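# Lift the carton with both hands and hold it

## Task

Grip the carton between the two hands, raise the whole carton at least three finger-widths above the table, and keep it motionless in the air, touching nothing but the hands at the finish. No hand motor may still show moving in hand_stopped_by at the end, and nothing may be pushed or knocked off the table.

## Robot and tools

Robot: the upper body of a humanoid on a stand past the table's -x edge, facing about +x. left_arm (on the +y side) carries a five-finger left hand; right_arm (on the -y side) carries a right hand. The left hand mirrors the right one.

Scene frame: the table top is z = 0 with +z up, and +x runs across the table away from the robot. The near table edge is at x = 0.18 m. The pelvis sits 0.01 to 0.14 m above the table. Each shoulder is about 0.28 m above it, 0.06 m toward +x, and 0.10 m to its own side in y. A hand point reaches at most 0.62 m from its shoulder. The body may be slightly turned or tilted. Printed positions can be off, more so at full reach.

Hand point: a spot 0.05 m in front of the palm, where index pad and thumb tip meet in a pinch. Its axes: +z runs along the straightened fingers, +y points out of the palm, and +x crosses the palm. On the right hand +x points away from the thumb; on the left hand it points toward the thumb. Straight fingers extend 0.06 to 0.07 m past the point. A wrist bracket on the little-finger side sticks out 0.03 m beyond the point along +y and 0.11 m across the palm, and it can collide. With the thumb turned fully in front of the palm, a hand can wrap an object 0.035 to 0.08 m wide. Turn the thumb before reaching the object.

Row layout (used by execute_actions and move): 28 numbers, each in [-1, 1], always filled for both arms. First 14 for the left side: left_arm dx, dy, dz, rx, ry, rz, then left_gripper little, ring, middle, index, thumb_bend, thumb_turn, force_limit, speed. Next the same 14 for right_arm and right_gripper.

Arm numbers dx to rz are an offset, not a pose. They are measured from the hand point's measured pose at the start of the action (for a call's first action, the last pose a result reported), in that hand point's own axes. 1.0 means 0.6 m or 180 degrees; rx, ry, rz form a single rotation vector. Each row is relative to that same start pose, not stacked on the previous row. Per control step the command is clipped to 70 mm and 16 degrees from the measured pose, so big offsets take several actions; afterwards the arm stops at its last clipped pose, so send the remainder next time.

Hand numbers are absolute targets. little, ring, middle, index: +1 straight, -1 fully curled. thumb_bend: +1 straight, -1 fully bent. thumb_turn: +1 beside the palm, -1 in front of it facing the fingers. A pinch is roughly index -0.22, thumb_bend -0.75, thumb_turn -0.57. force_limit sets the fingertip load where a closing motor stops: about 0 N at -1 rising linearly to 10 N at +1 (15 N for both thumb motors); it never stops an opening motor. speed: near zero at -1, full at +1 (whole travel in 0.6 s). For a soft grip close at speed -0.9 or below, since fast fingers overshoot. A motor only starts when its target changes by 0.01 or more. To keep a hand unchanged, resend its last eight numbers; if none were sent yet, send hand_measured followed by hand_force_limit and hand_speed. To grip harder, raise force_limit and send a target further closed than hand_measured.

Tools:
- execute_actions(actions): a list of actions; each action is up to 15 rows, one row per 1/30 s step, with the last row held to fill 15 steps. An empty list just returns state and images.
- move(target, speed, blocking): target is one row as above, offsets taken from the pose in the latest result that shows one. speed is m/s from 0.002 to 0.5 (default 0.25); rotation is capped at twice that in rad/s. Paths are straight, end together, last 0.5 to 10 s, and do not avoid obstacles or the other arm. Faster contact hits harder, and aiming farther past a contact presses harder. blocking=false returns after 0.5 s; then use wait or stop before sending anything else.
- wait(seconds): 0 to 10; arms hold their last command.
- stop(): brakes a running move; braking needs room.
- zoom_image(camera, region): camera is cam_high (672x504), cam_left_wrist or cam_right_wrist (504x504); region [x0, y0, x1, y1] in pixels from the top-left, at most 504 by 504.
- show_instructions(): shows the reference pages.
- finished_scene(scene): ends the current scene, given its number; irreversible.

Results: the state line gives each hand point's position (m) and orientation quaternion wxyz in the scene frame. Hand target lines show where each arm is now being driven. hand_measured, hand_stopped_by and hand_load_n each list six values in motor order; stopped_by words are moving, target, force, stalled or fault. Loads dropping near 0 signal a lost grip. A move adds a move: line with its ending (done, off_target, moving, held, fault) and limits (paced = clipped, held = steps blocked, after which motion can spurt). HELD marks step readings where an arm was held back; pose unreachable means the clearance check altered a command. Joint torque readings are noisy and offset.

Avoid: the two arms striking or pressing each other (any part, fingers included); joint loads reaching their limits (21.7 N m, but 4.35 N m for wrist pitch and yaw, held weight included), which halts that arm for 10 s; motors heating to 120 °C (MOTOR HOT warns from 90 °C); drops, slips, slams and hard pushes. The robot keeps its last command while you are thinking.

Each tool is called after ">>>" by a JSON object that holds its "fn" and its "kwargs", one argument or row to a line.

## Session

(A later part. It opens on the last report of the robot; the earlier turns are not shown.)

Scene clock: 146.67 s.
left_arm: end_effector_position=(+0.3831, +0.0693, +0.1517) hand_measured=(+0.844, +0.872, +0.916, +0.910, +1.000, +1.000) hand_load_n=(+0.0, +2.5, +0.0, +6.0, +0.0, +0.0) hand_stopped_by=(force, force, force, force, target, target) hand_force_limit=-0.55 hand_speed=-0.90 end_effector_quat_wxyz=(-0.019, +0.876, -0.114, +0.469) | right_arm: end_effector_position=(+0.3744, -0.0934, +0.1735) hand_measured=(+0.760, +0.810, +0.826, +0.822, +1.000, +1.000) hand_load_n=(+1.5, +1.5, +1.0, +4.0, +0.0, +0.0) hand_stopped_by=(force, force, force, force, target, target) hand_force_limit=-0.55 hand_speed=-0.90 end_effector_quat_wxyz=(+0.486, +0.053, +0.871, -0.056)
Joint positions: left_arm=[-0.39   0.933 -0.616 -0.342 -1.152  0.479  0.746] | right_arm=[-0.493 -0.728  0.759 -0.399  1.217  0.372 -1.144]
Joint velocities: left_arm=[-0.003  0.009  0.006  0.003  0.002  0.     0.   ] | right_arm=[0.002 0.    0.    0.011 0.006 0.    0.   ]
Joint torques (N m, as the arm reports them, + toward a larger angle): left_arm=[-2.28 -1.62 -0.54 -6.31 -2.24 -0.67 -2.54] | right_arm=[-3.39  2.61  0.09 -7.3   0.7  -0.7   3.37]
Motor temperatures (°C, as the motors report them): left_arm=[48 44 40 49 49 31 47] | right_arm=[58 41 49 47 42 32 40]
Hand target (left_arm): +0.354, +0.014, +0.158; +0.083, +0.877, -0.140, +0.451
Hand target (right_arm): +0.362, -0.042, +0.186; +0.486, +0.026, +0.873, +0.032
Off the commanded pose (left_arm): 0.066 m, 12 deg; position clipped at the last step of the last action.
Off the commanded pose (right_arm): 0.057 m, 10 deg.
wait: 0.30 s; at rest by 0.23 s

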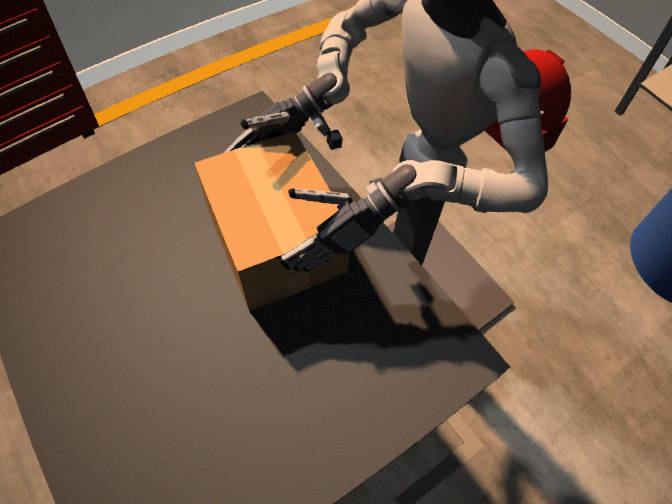

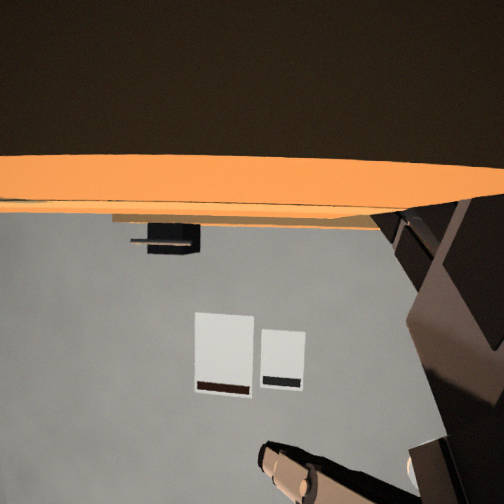

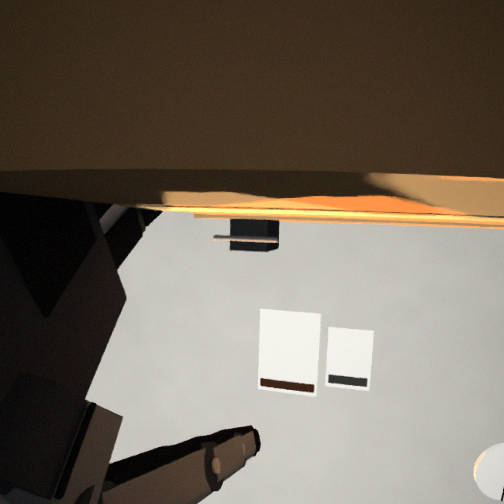

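>>> {"fn": "move", "kwargs": {
  "target": [0,-0.09,0,0,0,0,1,1,1,1,1,1,-0.55,0, 0,-0.09,0,0,0,0,1,1,1,1,1,1,-0.55,0],
  "speed": 0.15
}}

>>> {"fn": "move", "kwargs": {
  "target": [-0.02,0,0.06,-0.002,-0.312,-0.096,1,1,1,1,1,1,-0.55,0, 0.03,0,0.05,0.025,0.325,0.076,1,1,1,1,1,1,-0.55,0],
  "speed": 0.3
}}

Scene clock: 150.97 s.
left_arm: end_effector_position=(+0.3933, +0.1234, +0.1568) hand_measured=(+1.000, +1.000, +1.000, +1.000, +1.000, +1.000) hand_load_n=(+0.0, +0.0, +0.0, +0.0, +0.0, +0.0) hand_stopped_by=(target, target, target, target, target, target) hand_force_limit=-0.55 hand_speed=0.00 end_effector_quat_wxyz=(-0.022, +0.876, -0.114, +0.468) | right_arm: end_effector_position=(+0.3658, -0.1482, +0.1756) hand_measured=(+1.000, +1.000, +1.000, +1.000, +1.000, +1.000) hand_load_n=(+0.0, +0.0, +0.0, +0.0, +0.0, +0.0) hand_stopped_by=(target, target, target, target, target, target) hand_force_limit=-0.55 hand_speed=0.00 end_effector_quat_wxyz=(+0.485, +0.056, +0.871, -0.059)
Joint positions: left_arm=[-0.311  1.106 -0.513 -0.244 -1.17   0.401  0.5  ] | right_arm=[-0.357 -0.966  0.644 -0.438  1.268  0.301 -0.953]
Joint velocities: left_arm=[ 0.005 -0.006  0.002  0.     0.008  0.    -0.002] | right_arm=[ 0.003 -0.012  0.003 -0.003  0.002  0.     0.001]
Joint torques (N m, as the arm reports them, + toward a larger angle): left_arm=[-1.61  1.97  3.85 -1.19 -0.67 -0.83  0.04] | right_arm=[-2.08 -1.86 -2.24 -1.95 -0.14 -0.67  0.04]
Motor temperatures (°C, as the motors report them): left_arm=[47 44 40 49 49 31 47] | right_arm=[56 41 49 47 42 32 39]
Hand target (left_arm): +0.393, +0.123, +0.156; -0.019, +0.877, -0.112, +0.467
Hand target (right_arm): +0.365, -0.147, +0.176; +0.484, +0.058, +0.871, -0.055
Off the commanded pose (left_arm): 0.003 m, 0 deg.
Off the commanded pose (right_arm): 0.002 m, 1 deg.
move: done

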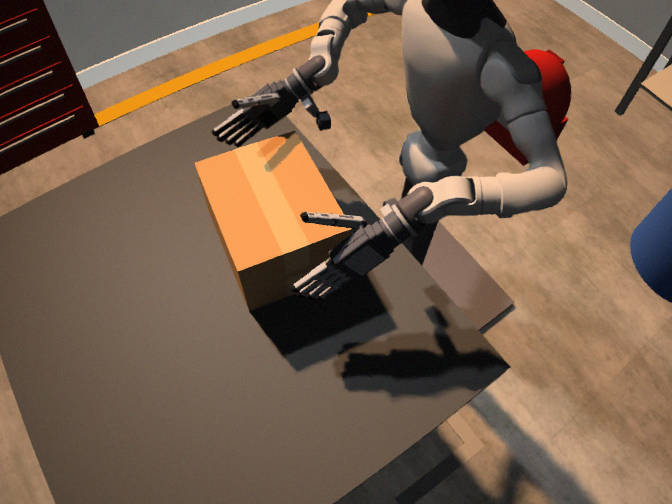

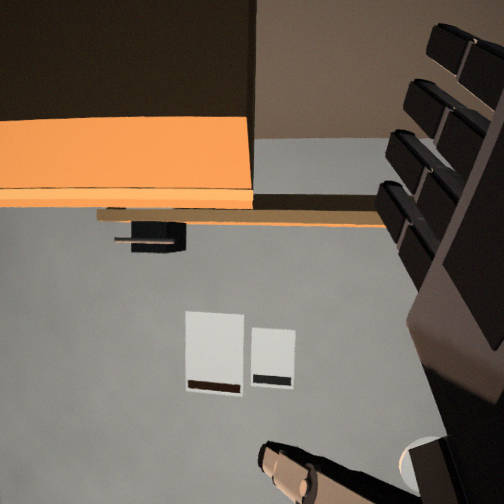

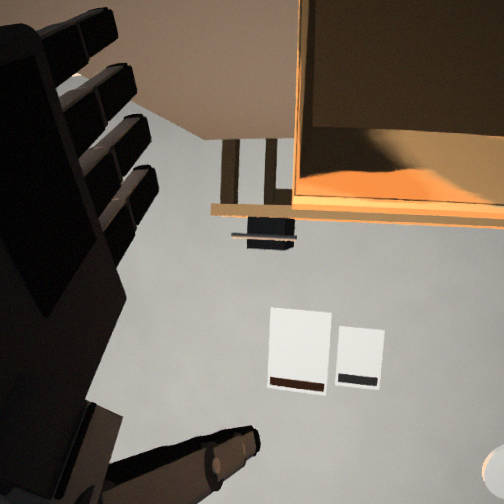

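Scene clock: 153.67 s.
left_arm: end_effector_position=(+0.4156, +0.1329, +0.1366) hand_measured=(+1.000, +1.000, +1.000, +1.000, +1.000, +1.000) hand_load_n=(+0.0, +0.0, +0.0, +0.0, +0.0, +0.0) hand_stopped_by=(target, target, target, target, target, target) hand_force_limit=-0.55 hand_speed=0.00 end_effector_quat_wxyz=(-0.007, +0.998, +0.058, +0.037) | right_arm: end_effector_position=(+0.3931, -0.1635, +0.1538) hand_measured=(+1.000, +1.000, +1.000, +1.000, +1.000, +1.000) hand_load_n=(+0.0, +0.0, +0.0, +0.0, +0.0, +0.0) hand_stopped_by=(target, target, target, target, target, target) hand_force_limit=-0.55 hand_speed=0.00 end_effector_quat_wxyz=(+0.017, +0.190, +0.981, -0.019)
Joint positions: left_arm=[-1.524  0.606 -1.012  1.41  -1.509  1.421  0.191] | right_arm=[-1.307 -0.495  0.06   1.146  1.995  1.39  -1.616]
Joint velocities: left_arm=[-0.08  -0.086 -0.202  0.16   0.225  0.    -0.393] | right_arm=[ 0.003 -0.003 -0.002  0.     0.005  0.     0.   ]
Joint torques (N m, as the arm reports them, + toward a larger angle): left_arm=[-4.29  1.37  0.29 -0.12 -0.5  -0.13 -0.11] | right_arm=[-4.51 -1.69 -0.67 -1.72  0.72 -0.1  -0.08]
Motor temperatures (°C, as the motors report them): left_arm=[47 44 40 48 49 30 45] | right_arm=[55 41 49 46 42 31 38]
Hand target (left_arm): +0.416, +0.133, +0.137; -0.009, +0.998, +0.057, +0.038
Hand target (right_arm): +0.393, -0.164, +0.153; +0.016, +0.192, +0.981, -0.019
Off the commanded pose (left_arm): 0.014 m, 5 deg.
Off the commanded pose (right_arm): 0.019 m, 3 deg.
joint sent to its limit (right arm) — the command would take joint 5 (wrist roll) past its upper limit and joint 7 (wrist yaw) past its lower limit, so those joints were sent only as far as their limits.
move: off_target (left_arm, right_arm); limits=paced

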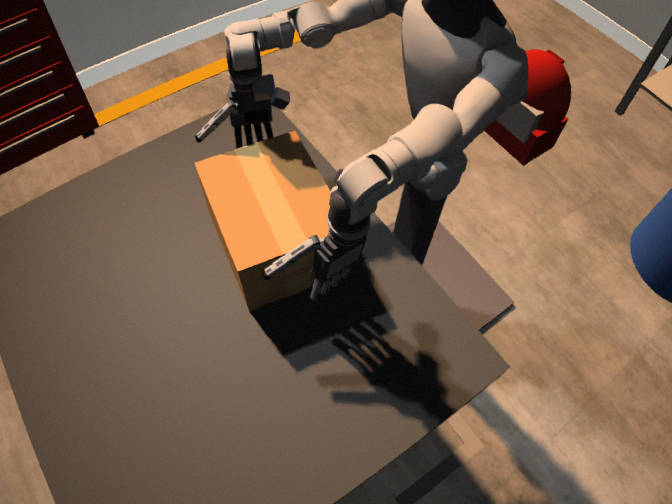

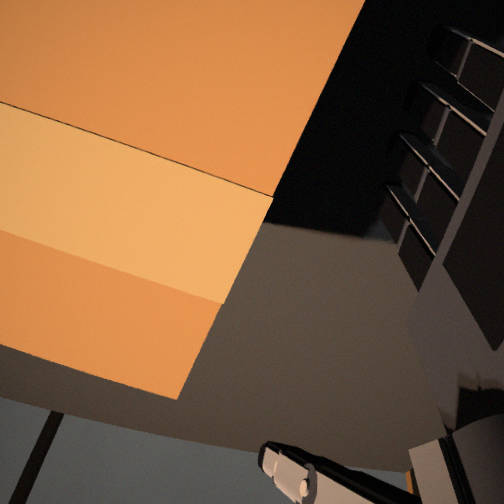

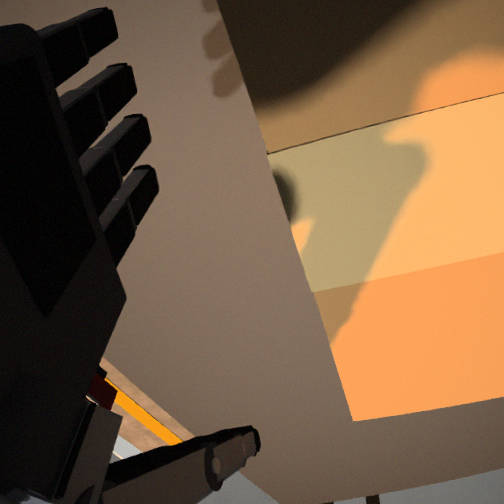

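>>> {"fn": "move", "kwargs": {
  "target": [-0.025,0.028,0.07,-0.004,0.06,0.015,1,1,1,1,1,1,-0.55,0, 0.024,0.023,0.065,-0.01,-0.07,0,1,1,1,1,1,1,-0.55,0],
  "speed": 0.1
}}

Scene clock: 159.53 s.
left_arm: end_effector_position=(+0.4046, +0.1096, +0.0877) hand_measured=(+1.000, +1.000, +1.000, +1.000, +1.000, +1.000) hand_load_n=(+0.0, +0.0, +0.0, +0.0, +0.0, +0.0) hand_stopped_by=(target, target, target, target, target, target) hand_force_limit=-0.55 hand_speed=0.00 end_effector_quat_wxyz=(-0.010, +0.992, +0.022, +0.128) | right_arm: end_effector_position=(+0.3821, -0.1387, +0.1143) hand_measured=(+1.000, +1.000, +1.000, +1.000, +1.000, +1.000) hand_load_n=(+0.0, +0.0, +0.0, +0.0, +0.0, +0.0) hand_stopped_by=(target, target, target, target, target, target) hand_force_limit=-0.55 hand_speed=0.00 end_effector_quat_wxyz=(+0.123, +0.180, +0.976, -0.013)
Joint positions: left_arm=[-0.988  0.778 -0.702  0.59  -1.856  1.067  0.824] | right_arm=[-0.821 -0.398  0.048  0.4    1.911  1.183 -1.577]
Joint velocities: left_arm=[ 0.    -0.002  0.    -0.003 -0.018  0.     0.   ] | right_arm=[-0.008 -0.003 -0.003 -0.008 -0.005  0.     0.   ]
Joint torques (N m, as the arm reports them, + toward a larger angle): left_arm=[-3.68  1.6   2.97 -1.18 -0.98 -0.29  0.14] | right_arm=[-3.73 -1.34 -1.04 -2.5   0.23 -0.18  0.14]
Motor temperatures (°C, as the motors report them): left_arm=[47 44 40 46 49 30 41] | right_arm=[55 41 49 44 42 31 35]
Hand target (left_arm): +0.405, +0.110, +0.089; -0.010, +0.991, +0.024, +0.129
Hand target (right_arm): +0.383, -0.139, +0.115; +0.124, +0.181, +0.976, -0.014
Off the commanded pose (left_arm): 0.008 m, 1 deg.
Off the commanded pose (right_arm): 0.009 m, 2 deg.
move: off_target (left_arm, right_arm)

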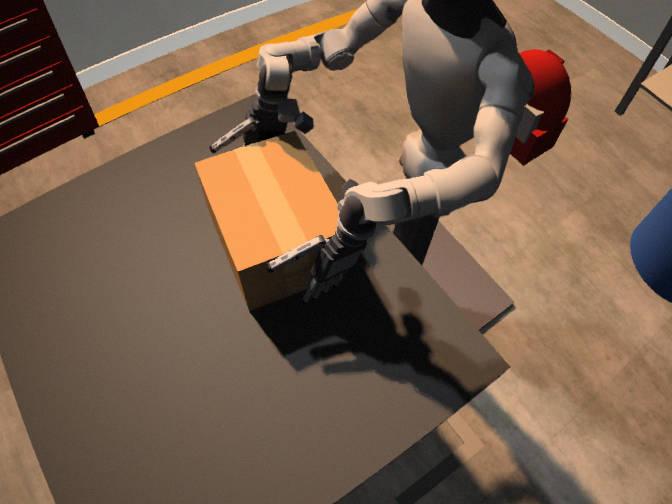

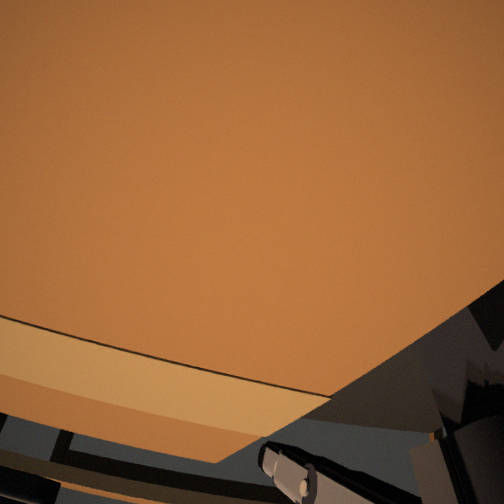

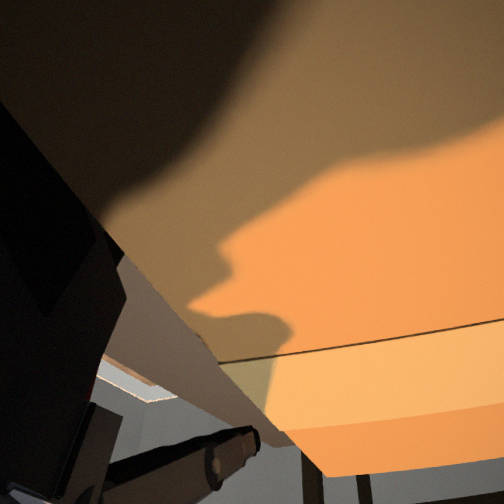

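>>> {"fn": "zoom_image", "kwargs": {
  "camera": "cam_high",
  "region": [190,60,430,330]
}}

Region (190, 60, 430, 330) of cam_high's 672x504 image, scaled by 1.867, with more detail than that image has.

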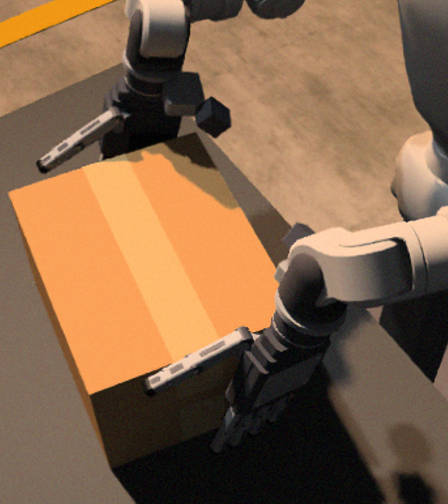

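>>> {"fn": "move", "kwargs": {
  "target": [0.088,0.023,-0.012,-0.011,0.086,0.07,1,1,1,1,1,1,-0.55,0, -0.081,0.023,-0.007,-0.018,-0.088,-0.073,1,1,1,1,1,1,-0.55,0],
  "speed": 0.12
}}

>>> {"fn": "zoom_image", "kwargs": {
  "camera": "cam_high",
  "region": [170,60,430,330]
}}

Scene clock: 171.70 s.
left_arm: end_effector_position=(+0.4557, +0.1005, +0.1096) hand_measured=(+1.000, +1.000, +1.000, +1.000, +1.000, +1.000) hand_load_n=(+0.0, +0.0, +0.0, +0.0, +0.0, +0.0) hand_stopped_by=(target, target, target, target, target, target) hand_force_limit=-0.55 hand_speed=0.00 end_effector_quat_wxyz=(-0.011, +0.962, -0.083, +0.260) | right_arm: end_effector_position=(+0.4277, -0.1401, +0.1279) hand_measured=(+1.000, +1.000, +1.000, +1.000, +1.000, +1.000) hand_load_n=(+0.0, +0.0, +0.0, +0.0, +0.0, +0.0) hand_stopped_by=(target, target, target, target, target, target) hand_force_limit=-0.55 hand_speed=0.00 end_effector_quat_wxyz=(+0.255, +0.058, +0.965, -0.022)
Joint positions: left_arm=[-1.089  0.769 -0.861  0.649 -1.399  0.883  0.322] | right_arm=[-0.91  -0.544  0.292  0.418  1.356  1.151 -0.796]
Joint velocities: left_arm=[ 0.002 -0.005 -0.028  0.026  0.009  0.    -0.003] | right_arm=[ 0.     0.008 -0.008  0.003 -0.009  0.     0.007]
Joint torques (N m, as the arm reports them, + toward a larger angle): left_arm=[-4.1   1.47  2.58 -0.5  -0.24 -0.56 -0.04] | right_arm=[-4.13 -1.82 -1.28 -1.65  0.02 -0.46  0.19]
Motor temperatures (°C, as the motors report them): left_arm=[46 44 40 44 48 29 37] | right_arm=[54 40 49 43 41 30 32]
Hand target (left_arm): +0.456, +0.100, +0.110; -0.011, +0.962, -0.085, +0.261
Hand target (right_arm): +0.429, -0.142, +0.128; +0.256, +0.059, +0.965, -0.024
Off the commanded pose (left_arm): 0.003 m, 1 deg.
Off the commanded pose (right_arm): 0.004 m, 1 deg.
move: off_target (right_arm)

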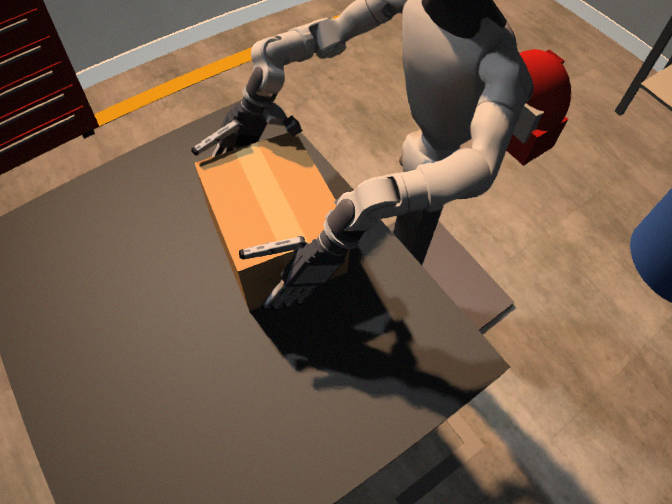

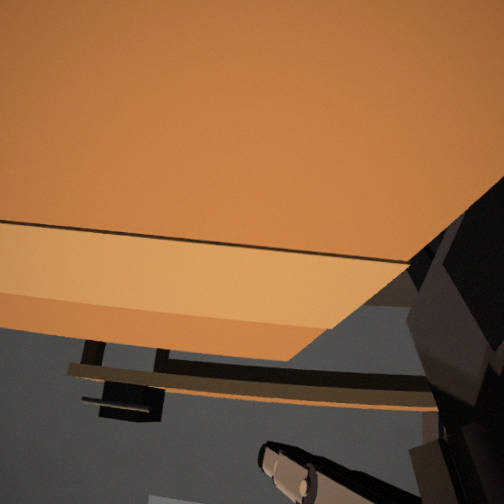

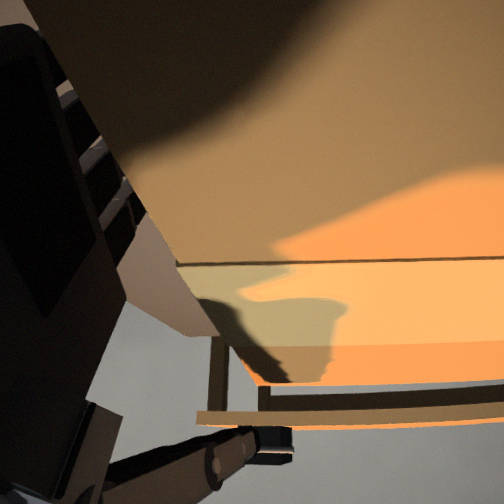

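Region (170, 60, 430, 330) of cam_high's 672x504 image, scaled by 1.867, with more detail than that image has; it fills the left 485 columns of this view, and the rest is white.

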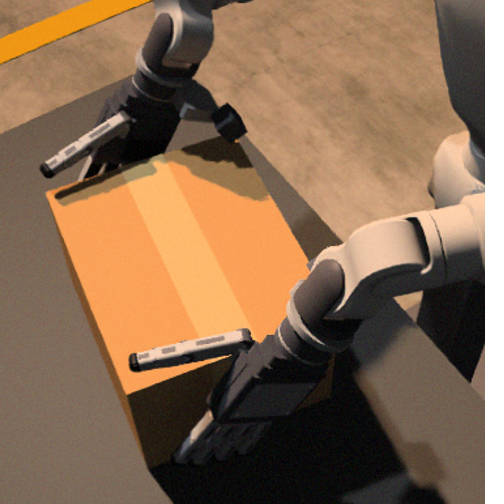

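>>> {"fn": "move", "kwargs": {
  "target": [-0.004,0.065,0.006,0,0,0,1,1,1,1,1,1,-0.55,0, 0.009,0.072,0.016,0,0,0,1,1,1,1,1,1,-0.55,0],
  "speed": 0.05
}}

Scene clock: 173.90 s.
left_arm: end_effector_position=(+0.4529, +0.0740, +0.1046) hand_measured=(+1.000, +1.000, +1.000, +1.000, +1.000, +1.000) hand_load_n=(+0.0, +0.0, +0.0, +0.0, +0.0, +0.0) hand_stopped_by=(target, target, target, target, target, target) hand_force_limit=-0.55 hand_speed=0.00 end_effector_quat_wxyz=(-0.027, +0.961, -0.079, +0.263) | right_arm: end_effector_position=(+0.4343, -0.1069, +0.1166) hand_measured=(+1.000, +1.000, +1.000, +1.000, +1.000, +1.000) hand_load_n=(+0.0, +0.0, +0.0, +0.0, +0.0, +0.0) hand_stopped_by=(target, target, target, target, target, target) hand_force_limit=-0.55 hand_speed=0.00 end_effector_quat_wxyz=(+0.256, +0.064, +0.964, -0.030)
Joint positions: left_arm=[-1.069  0.685 -0.822  0.592 -1.453  0.879  0.523] | right_arm=[-0.935 -0.405  0.327  0.472  1.324  1.068 -0.888]
Joint velocities: left_arm=[ 0.    -0.002  0.006  0.005  0.018  0.     0.002] | right_arm=[ 0.     0.     0.     0.011 -0.008  0.     0.   ]
Joint torques (N m, as the arm reports them, + toward a larger angle): left_arm=[-3.79  0.5   2.93 -1.81 -1.13 -0.46 -0.07] | right_arm=[-4.25 -0.46 -1.06 -2.36  0.52 -0.48  0.22]
Motor temperatures (°C, as the motors report them): left_arm=[46 44 40 44 48 29 37] | right_arm=[54 40 49 43 41 30 32]
Hand target (left_arm): +0.449, +0.061, +0.105; -0.011, +0.961, -0.085, +0.261
Hand target (right_arm): +0.434, -0.098, +0.117; +0.256, +0.059, +0.965, -0.021
Off the commanded pose (left_arm): 0.012 m, 2 deg.
Off the commanded pose (right_arm): 0.010 m, 1 deg.
move: off_target (left_arm, right_arm)

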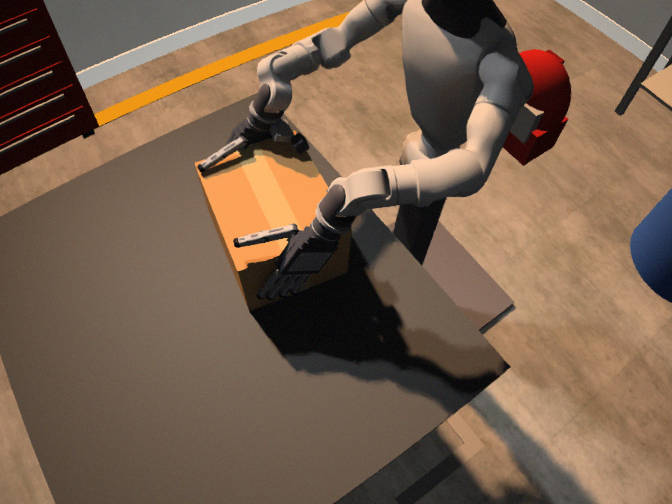

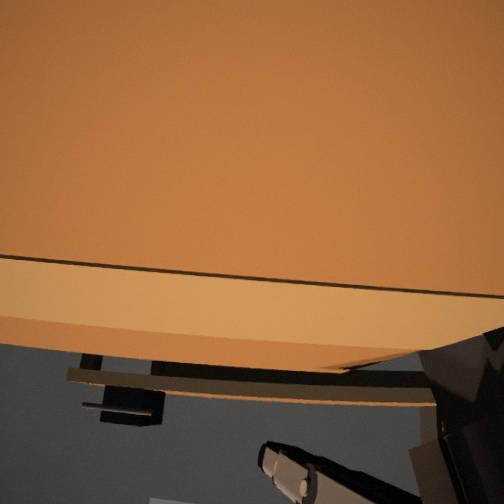

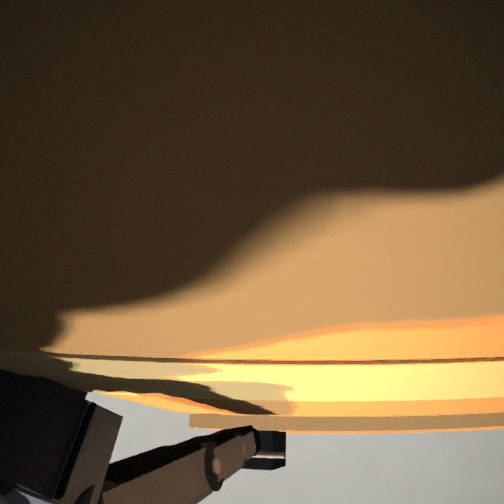

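>>> {"fn": "move", "kwargs": {
  "target": [-0.006,0.11,-0.008,-0.07,0,0,1,1,1,1,1,1,-0.55,0, -0.002,0.10,-0.022,-0.055,0,0,1,1,1,1,1,1,-0.55,0],
  "speed": 0.06
}}

Scene clock: 177.03 s.
left_arm: end_effector_position=(+0.4563, +0.0737, +0.1014) hand_measured=(+1.000, +1.000, +1.000, +1.000, +1.000, +1.000) hand_load_n=(+0.0, +0.0, +0.0, +0.0, +0.0, +0.0) hand_stopped_by=(target, target, target, target, target, target) hand_force_limit=-0.55 hand_speed=0.00 end_effector_quat_wxyz=(-0.006, +0.960, -0.077, +0.268) | right_arm: end_effector_position=(+0.4397, -0.1050, +0.1187) hand_measured=(+1.000, +1.000, +1.000, +1.000, +1.000, +1.000) hand_load_n=(+0.0, +0.0, +0.0, +0.0, +0.0, +0.0) hand_stopped_by=(target, target, target, target, target, target) hand_force_limit=-0.55 hand_speed=0.00 end_effector_quat_wxyz=(+0.261, +0.072, +0.963, -0.019)
Joint positions: left_arm=[-1.056  0.669 -0.799  0.645 -1.38   0.857  0.417] | right_arm=[-0.941 -0.384  0.293  0.496  1.276  1.063 -0.848]
Joint velocities: left_arm=[ 0.011 -0.012  0.04   0.011  0.051  0.01  -0.014] | right_arm=[-0.009  0.031 -0.035  0.005 -0.034  0.016  0.019]
Joint torques (N m, as the arm reports them, + toward a larger angle): left_arm=[-4.15 -2.66  2.87 -3.55 -2.6  -0.36 -1.83] | right_arm=[-4.84  3.37 -0.68 -3.81  2.05 -0.35  2.21]
Motor temperatures (°C, as the motors report them): left_arm=[46 44 40 44 48 29 37] | right_arm=[55 40 49 42 41 31 32]
Hand target (left_arm): +0.436, +0.011, +0.106; +0.078, +0.958, -0.109, +0.253
Hand target (right_arm): +0.435, -0.049, +0.131; +0.261, +0.042, +0.963, +0.053
Off the commanded pose (left_arm): 0.067 m, 10 deg.
Off the commanded pose (right_arm): 0.059 m, 9 deg.
move: off_target (left_arm, right_arm)

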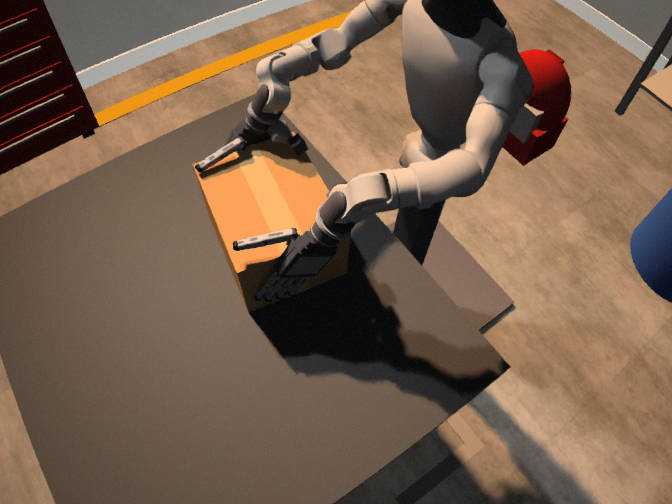

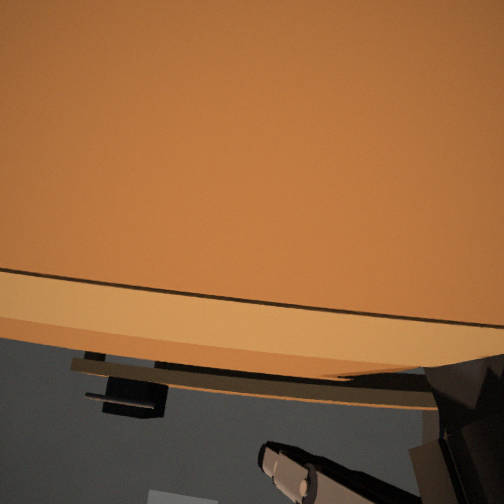

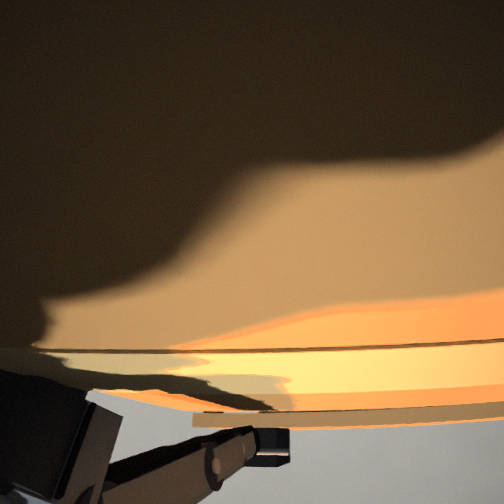

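>>> {"fn": "execute_actions", "kwargs": {
  "actions": [
    [[-0.007,0.111,-0.012,-0.055,-0.004,0.005,1,1,1,1,1,1,-0.55,0,0.004,0.098,-0.022,-0.047,0.003,-0.007,1,1,1,1,1,1,-0.55,0],[-0.007,0.112,-0.013,-0.052,-0.004,0.005,1,1,1,1,1,1,-0.55,0,0.004,0.099,-0.021,-0.044,0.003,-0.007,1,1,1,1,1,1,-0.55,0],[-0.006,0.113,-0.014,-0.049,-0.004,0.005,1,1,1,1,1,1,-0.55,0,0.004,0.100,-0.020,-0.041,0.003,-0.007,1,1,1,1,1,1,-0.55,0],[-0.006,0.114,-0.015,-0.046,-0.004,0.005,1,1,1,1,1,1,-0.55,0,0.004,0.101,-0.019,-0.038,0.003,-0.007,1,1,1,1,1,1,-0.55,0]]
  ]
}}

>>> {"fn": "zoom_image", "kwargs": {
  "camera": "cam_high",
  "region": [170,60,430,330]
}}

Scene clock: 187.20 s.
left_arm: end_effector_position=(+0.4556, +0.0776, +0.1000) hand_measured=(+1.000, +1.000, +1.000, +1.000, +1.000, +1.000) hand_load_n=(+0.0, +0.0, +0.0, +0.0, +0.0, +0.0) hand_stopped_by=(target, target, target, target, target, target) hand_force_limit=-0.55 hand_speed=0.00 end_effector_quat_wxyz=(-0.021, +0.962, -0.067, +0.265) | right_arm: end_effector_position=(+0.4420, -0.1074, +0.1171) hand_measured=(+1.000, +1.000, +1.000, +1.000, +1.000, +1.000) hand_load_n=(+0.0, +0.0, +0.0, +0.0, +0.0, +0.0) hand_stopped_by=(target, target, target, target, target, target) hand_force_limit=-0.55 hand_speed=0.00 end_effector_quat_wxyz=(+0.258, +0.078, +0.962, -0.042)
Joint positions: left_arm=[-1.04   0.658 -0.756  0.626 -1.381  0.881  0.488] | right_arm=[-0.959 -0.345  0.269  0.521  1.238  1.073 -0.9  ]
Joint velocities: left_arm=[ 0.023  0.006  0.021 -0.014  0.021  0.024  0.   ] | right_arm=[ 0.003  0.032 -0.044  0.011 -0.072  0.029  0.011]
Joint torques (N m, as the arm reports them, + toward a larger angle): left_arm=[-4.59 -2.92  2.74 -4.64 -2.64 -0.16 -1.44] | right_arm=[-5.36  3.79 -0.86 -3.74  2.18 -0.32  2.17]
Motor temperatures (°C, as the motors report them): left_arm=[47 44 40 44 49 29 39] | right_arm=[57 41 48 42 42 31 33]
Hand target (left_arm): +0.437, +0.012, +0.108; +0.060, +0.959, -0.105, +0.256
Hand target (right_arm): +0.438, -0.047, +0.131; +0.261, +0.046, +0.964, +0.036
Off the commanded pose (left_arm): 0.073 m, 10 deg; position clipped at the last step of the last action.
Off the commanded pose (right_arm): 0.064 m, 10 deg.
Step readings (end_effector_position):
0: left_arm (+0.4563, +0.0737, +0.1013) | right_arm (+0.4398, -0.1050, +0.1188)
1: left_arm (+0.4563, +0.0737, +0.1013) | right_arm (+0.4398, -0.1050, +0.1187)
2: left_arm (+0.4565, +0.0739, +0.1012) | right_arm (+0.4399, -0.1052, +0.1185)
4: left_arm (+0.4569, +0.0751, +0.1006) | right_arm (+0.4406, -0.1062, +0.1177)
8: left_arm (+0.4562, +0.0774, +0.1000) | right_arm (+0.4416, -0.1073, +0.1171)
15: end_effector_position above

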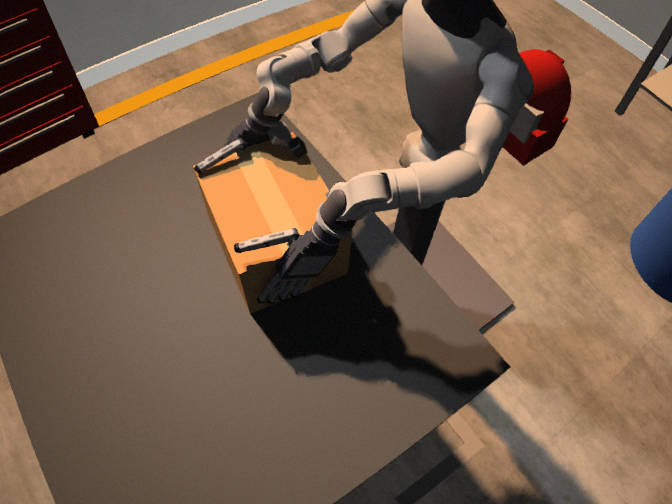

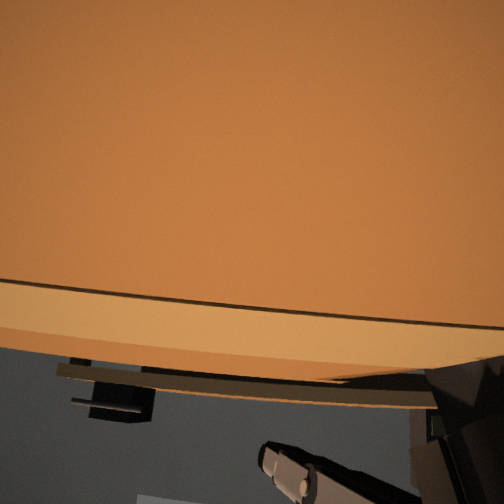

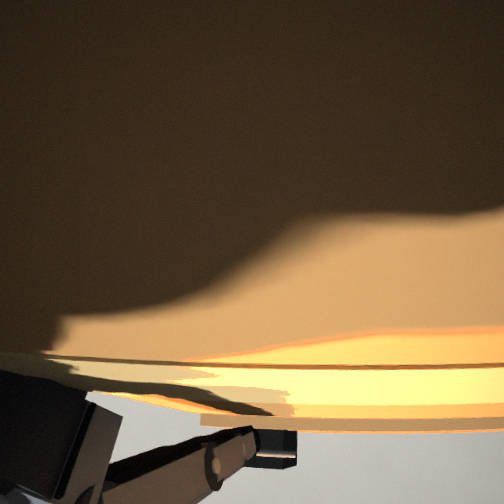

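Region (170, 60, 430, 330) of cam_high's 672x504 image, scaled by 1.867, with more detail than that image has; it fills the left 485 columns of this view, and the rest is white.

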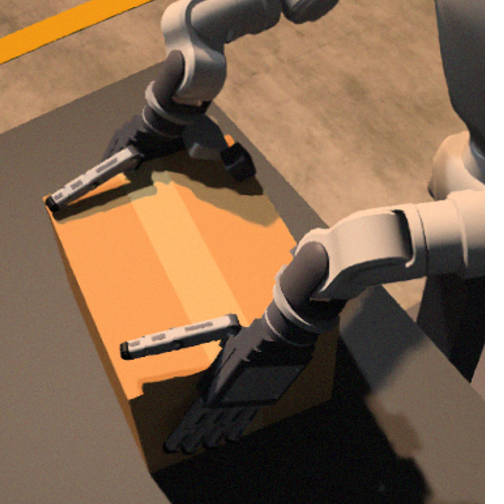

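>>> {"fn": "execute_actions", "kwargs": {
  "actions": [
    [[-0.008,0.105,-0.017,-0.058,0,0.008,1,1,1,1,1,1,-0.55,0,0.008,0.098,-0.022,-0.056,0,-0.008,1,1,1,1,1,1,-0.55,0],[-0.012,0.100,-0.020,-0.06,0,0.008,1,1,1,1,1,1,-0.55,0,0.012,0.092,-0.024,-0.058,0,-0.008,1,1,1,1,1,1,-0.55,0],[-0.016,0.098,-0.022,-0.06,0,0.008,1,1,1,1,1,1,-0.55,0,0.016,0.088,-0.027,-0.058,0,-0.008,1,1,1,1,1,1,-0.55,0],[-0.021,0.098,-0.025,-0.06,0,0.008,1,1,1,1,1,1,-0.55,0,0.021,0.088,-0.030,-0.058,0,-0.008,1,1,1,1,1,1,-0.55,0],[-0.026,0.098,-0.028,-0.06,0,0.008,1,1,1,1,1,1,-0.55,0,0.026,0.088,-0.033,-0.058,0,-0.008,1,1,1,1,1,1,-0.55,0],[-0.031,0.098,-0.031,-0.06,0,0.008,1,1,1,1,1,1,-0.55,0,0.031,0.088,-0.036,-0.058,0,-0.008,1,1,1,1,1,1,-0.55,0],[-0.036,0.098,-0.034,-0.06,0,0.008,1,1,1,1,1,1,-0.55,0,0.036,0.088,-0.039,-0.058,0,-0.008,1,1,1,1,1,1,-0.55,0],[-0.041,0.098,-0.037,-0.06,0,0.008,1,1,1,1,1,1,-0.55,0,0.041,0.088,-0.042,-0.058,0,-0.008,1,1,1,1,1,1,-0.55,0],[-0.046,0.098,-0.040,-0.06,0,0.008,1,1,1,1,1,1,-0.55,0,0.046,0.088,-0.045,-0.058,0,-0.008,1,1,1,1,1,1,-0.55,0],[-0.051,0.098,-0.043,-0.06,0,0.008,1,1,1,1,1,1,-0.55,0,0.051,0.088,-0.048,-0.058,0,-0.008,1,1,1,1,1,1,-0.55,0],[-0.056,0.098,-0.046,-0.06,0,0.008,1,1,1,1,1,1,-0.55,0,0.056,0.088,-0.051,-0.058,0,-0.008,1,1,1,1,1,1,-0.55,0],[-0.061,0.098,-0.049,-0.06,0,0.008,1,1,1,1,1,1,-0.55,0,0.061,0.088,-0.054,-0.058,0,-0.008,1,1,1,1,1,1,-0.55,0],[-0.066,0.098,-0.052,-0.06,0,0.008,1,1,1,1,1,1,-0.55,0,0.066,0.088,-0.057,-0.058,0,-0.008,1,1,1,1,1,1,-0.55,0],[-0.071,0.098,-0.055,-0.06,0,0.008,1,1,1,1,1,1,-0.55,0,0.071,0.088,-0.060,-0.058,0,-0.008,1,1,1,1,1,1,-0.55,0],[-0.076,0.098,-0.058,-0.06,0,0.008,1,1,1,1,1,1,-0.55,0,0.076,0.088,-0.063,-0.058,0,-0.008,1,1,1,1,1,1,-0.55,0]]
  ]
}}

>>> {"fn": "wait", "kwargs": {
  "seconds": 0.3
}}

Scene clock: 195.07 s.
left_arm: end_effector_position=(+0.4270, +0.0823, +0.1003) hand_measured=(+1.000, +1.000, +1.000, +1.000, +1.000, +1.000) hand_load_n=(+0.0, +0.0, +0.0, +0.0, +0.0, +0.0) hand_stopped_by=(target, target, target, target, target, target) hand_force_limit=-0.55 hand_speed=0.00 end_effector_quat_wxyz=(-0.013, +0.958, -0.076, +0.276) | right_arm: end_effector_position=(+0.4156, -0.0937, +0.1207) hand_measured=(+1.000, +1.000, +1.000, +1.000, +1.000, +1.000) hand_load_n=(+0.0, +0.0, +0.0, +0.0, +0.0, +0.0) hand_stopped_by=(target, target, target, target, target, target) hand_force_limit=-0.55 hand_speed=0.00 end_effector_quat_wxyz=(+0.272, +0.067, +0.960, -0.017)
Joint positions: left_arm=[-0.858  0.771 -0.678  0.322 -1.448  0.874  0.605] | right_arm=[-0.783 -0.332  0.197  0.236  1.309  1.132 -1.016]
Joint velocities: left_arm=[ 0.518  0.275  0.21  -0.848 -0.314  0.     0.506] | right_arm=[ 0.512  0.11  -0.181 -0.808  0.318  0.182 -0.663]
Joint torques (N m, as the arm reports them, + toward a larger angle): left_arm=[-3.15 -2.2   1.52 -4.42 -3.09  0.08 -1.51] | right_arm=[-3.88  3.15 -0.14 -3.61  2.73 -0.11  1.77]
Motor temperatures (°C, as the motors report them): left_arm=[48 45 40 44 49 29 39] | right_arm=[58 42 48 42 42 30 33]
Hand target (left_arm): +0.395, +0.026, +0.101; +0.070, +0.959, -0.110, +0.253
Hand target (right_arm): +0.398, -0.044, +0.126; +0.262, +0.039, +0.963, +0.049
Off the commanded pose (left_arm): 0.067 m, 10 deg.
Off the commanded pose (right_arm): 0.054 m, 7 deg.
Step readings (end_effector_position):
0: left_arm (+0.4555, +0.0776, +0.1000) | right_arm (+0.4421, -0.1073, +0.1171)
1: left_arm (+0.4555, +0.0776, +0.1000) | right_arm (+0.4421, -0.1073, +0.1171)
2: left_arm (+0.4554, +0.0774, +0.1001) | right_arm (+0.4423, -0.1069, +0.1173)
4: left_arm (+0.4540, +0.0773, +0.1008) | right_arm (+0.4417, -0.1039, +0.1188)
8: left_arm (+0.4468, +0.0788, +0.1007) | right_arm (+0.4354, -0.0992, +0.1203)
15: end_effector_position above

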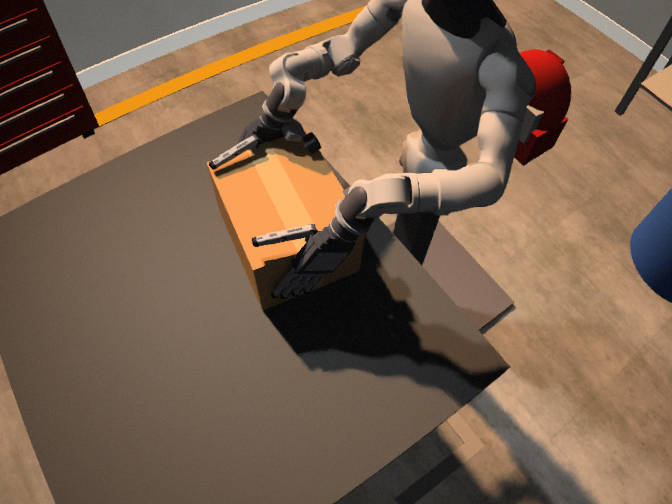

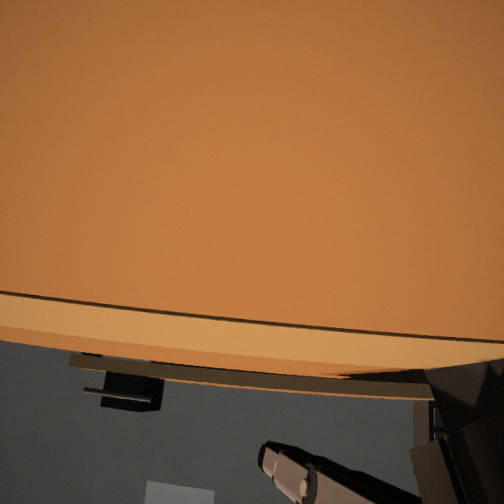

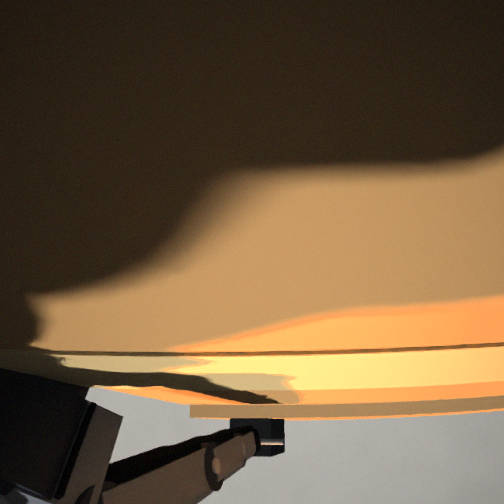

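Scene clock: 195.37 s.
left_arm: end_effector_position=(+0.4198, +0.0831, +0.1000) hand_measured=(+1.000, +1.000, +1.000, +1.000, +1.000, +1.000) hand_load_n=(+0.0, +0.0, +0.0, +0.0, +0.0, +0.0) hand_stopped_by=(target, target, target, target, target, target) hand_force_limit=-0.55 hand_speed=0.00 end_effector_quat_wxyz=(-0.013, +0.958, -0.077, +0.276) | right_arm: end_effector_position=(+0.4087, -0.0927, +0.1201) hand_measured=(+1.000, +1.000, +1.000, +1.000, +1.000, +1.000) hand_load_n=(+0.0, +0.0, +0.0, +0.0, +0.0, +0.0) hand_stopped_by=(target, target, target, target, target, target) hand_force_limit=-0.55 hand_speed=0.00 end_effector_quat_wxyz=(+0.272, +0.068, +0.960, -0.018)
Joint positions: left_arm=[-0.821  0.789 -0.663  0.263 -1.47   0.874  0.639] | right_arm=[-0.746 -0.324  0.183  0.183  1.33   1.144 -1.06 ]
Joint velocities: left_arm=[ 0.     0.011  0.003 -0.005 -0.005  0.     0.   ] | right_arm=[-0.008  0.    -0.006  0.005 -0.009  0.     0.   ]
Joint torques (N m, as the arm reports them, + toward a larger angle): left_arm=[-3.12 -2.23  1.76 -4.32 -2.93  0.02 -1.55] | right_arm=[-3.81  3.05  0.09 -3.73  2.46 -0.05  1.76]
Motor temperatures (°C, as the motors report them): left_arm=[47 45 40 44 49 29 39] | right_arm=[58 42 48 42 42 30 33]
Hand target (left_arm): +0.395, +0.026, +0.101; +0.070, +0.959, -0.110, +0.253
Hand target (right_arm): +0.398, -0.044, +0.126; +0.262, +0.039, +0.963, +0.049
Off the commanded pose (left_arm): 0.064 m, 10 deg.
Off the commanded pose (right_arm): 0.050 m, 8 deg.
wait: 0.30 s; at rest by 0.27 s

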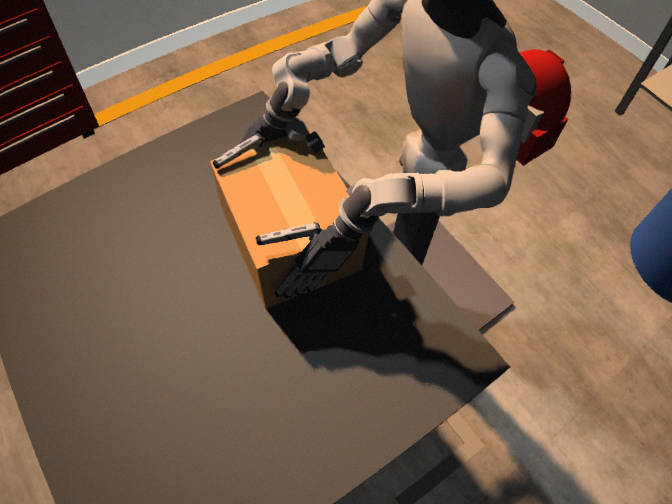

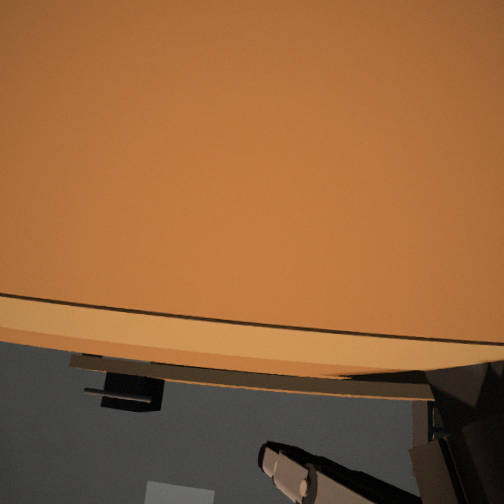

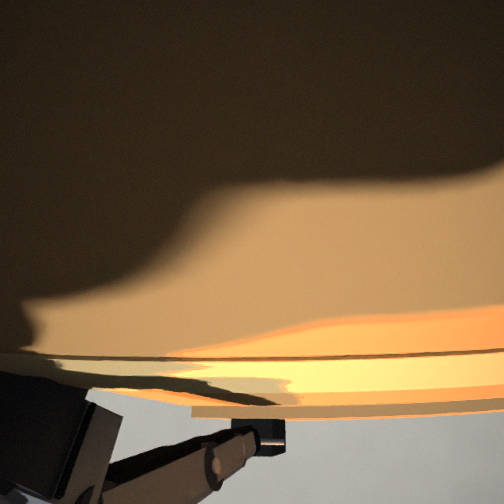

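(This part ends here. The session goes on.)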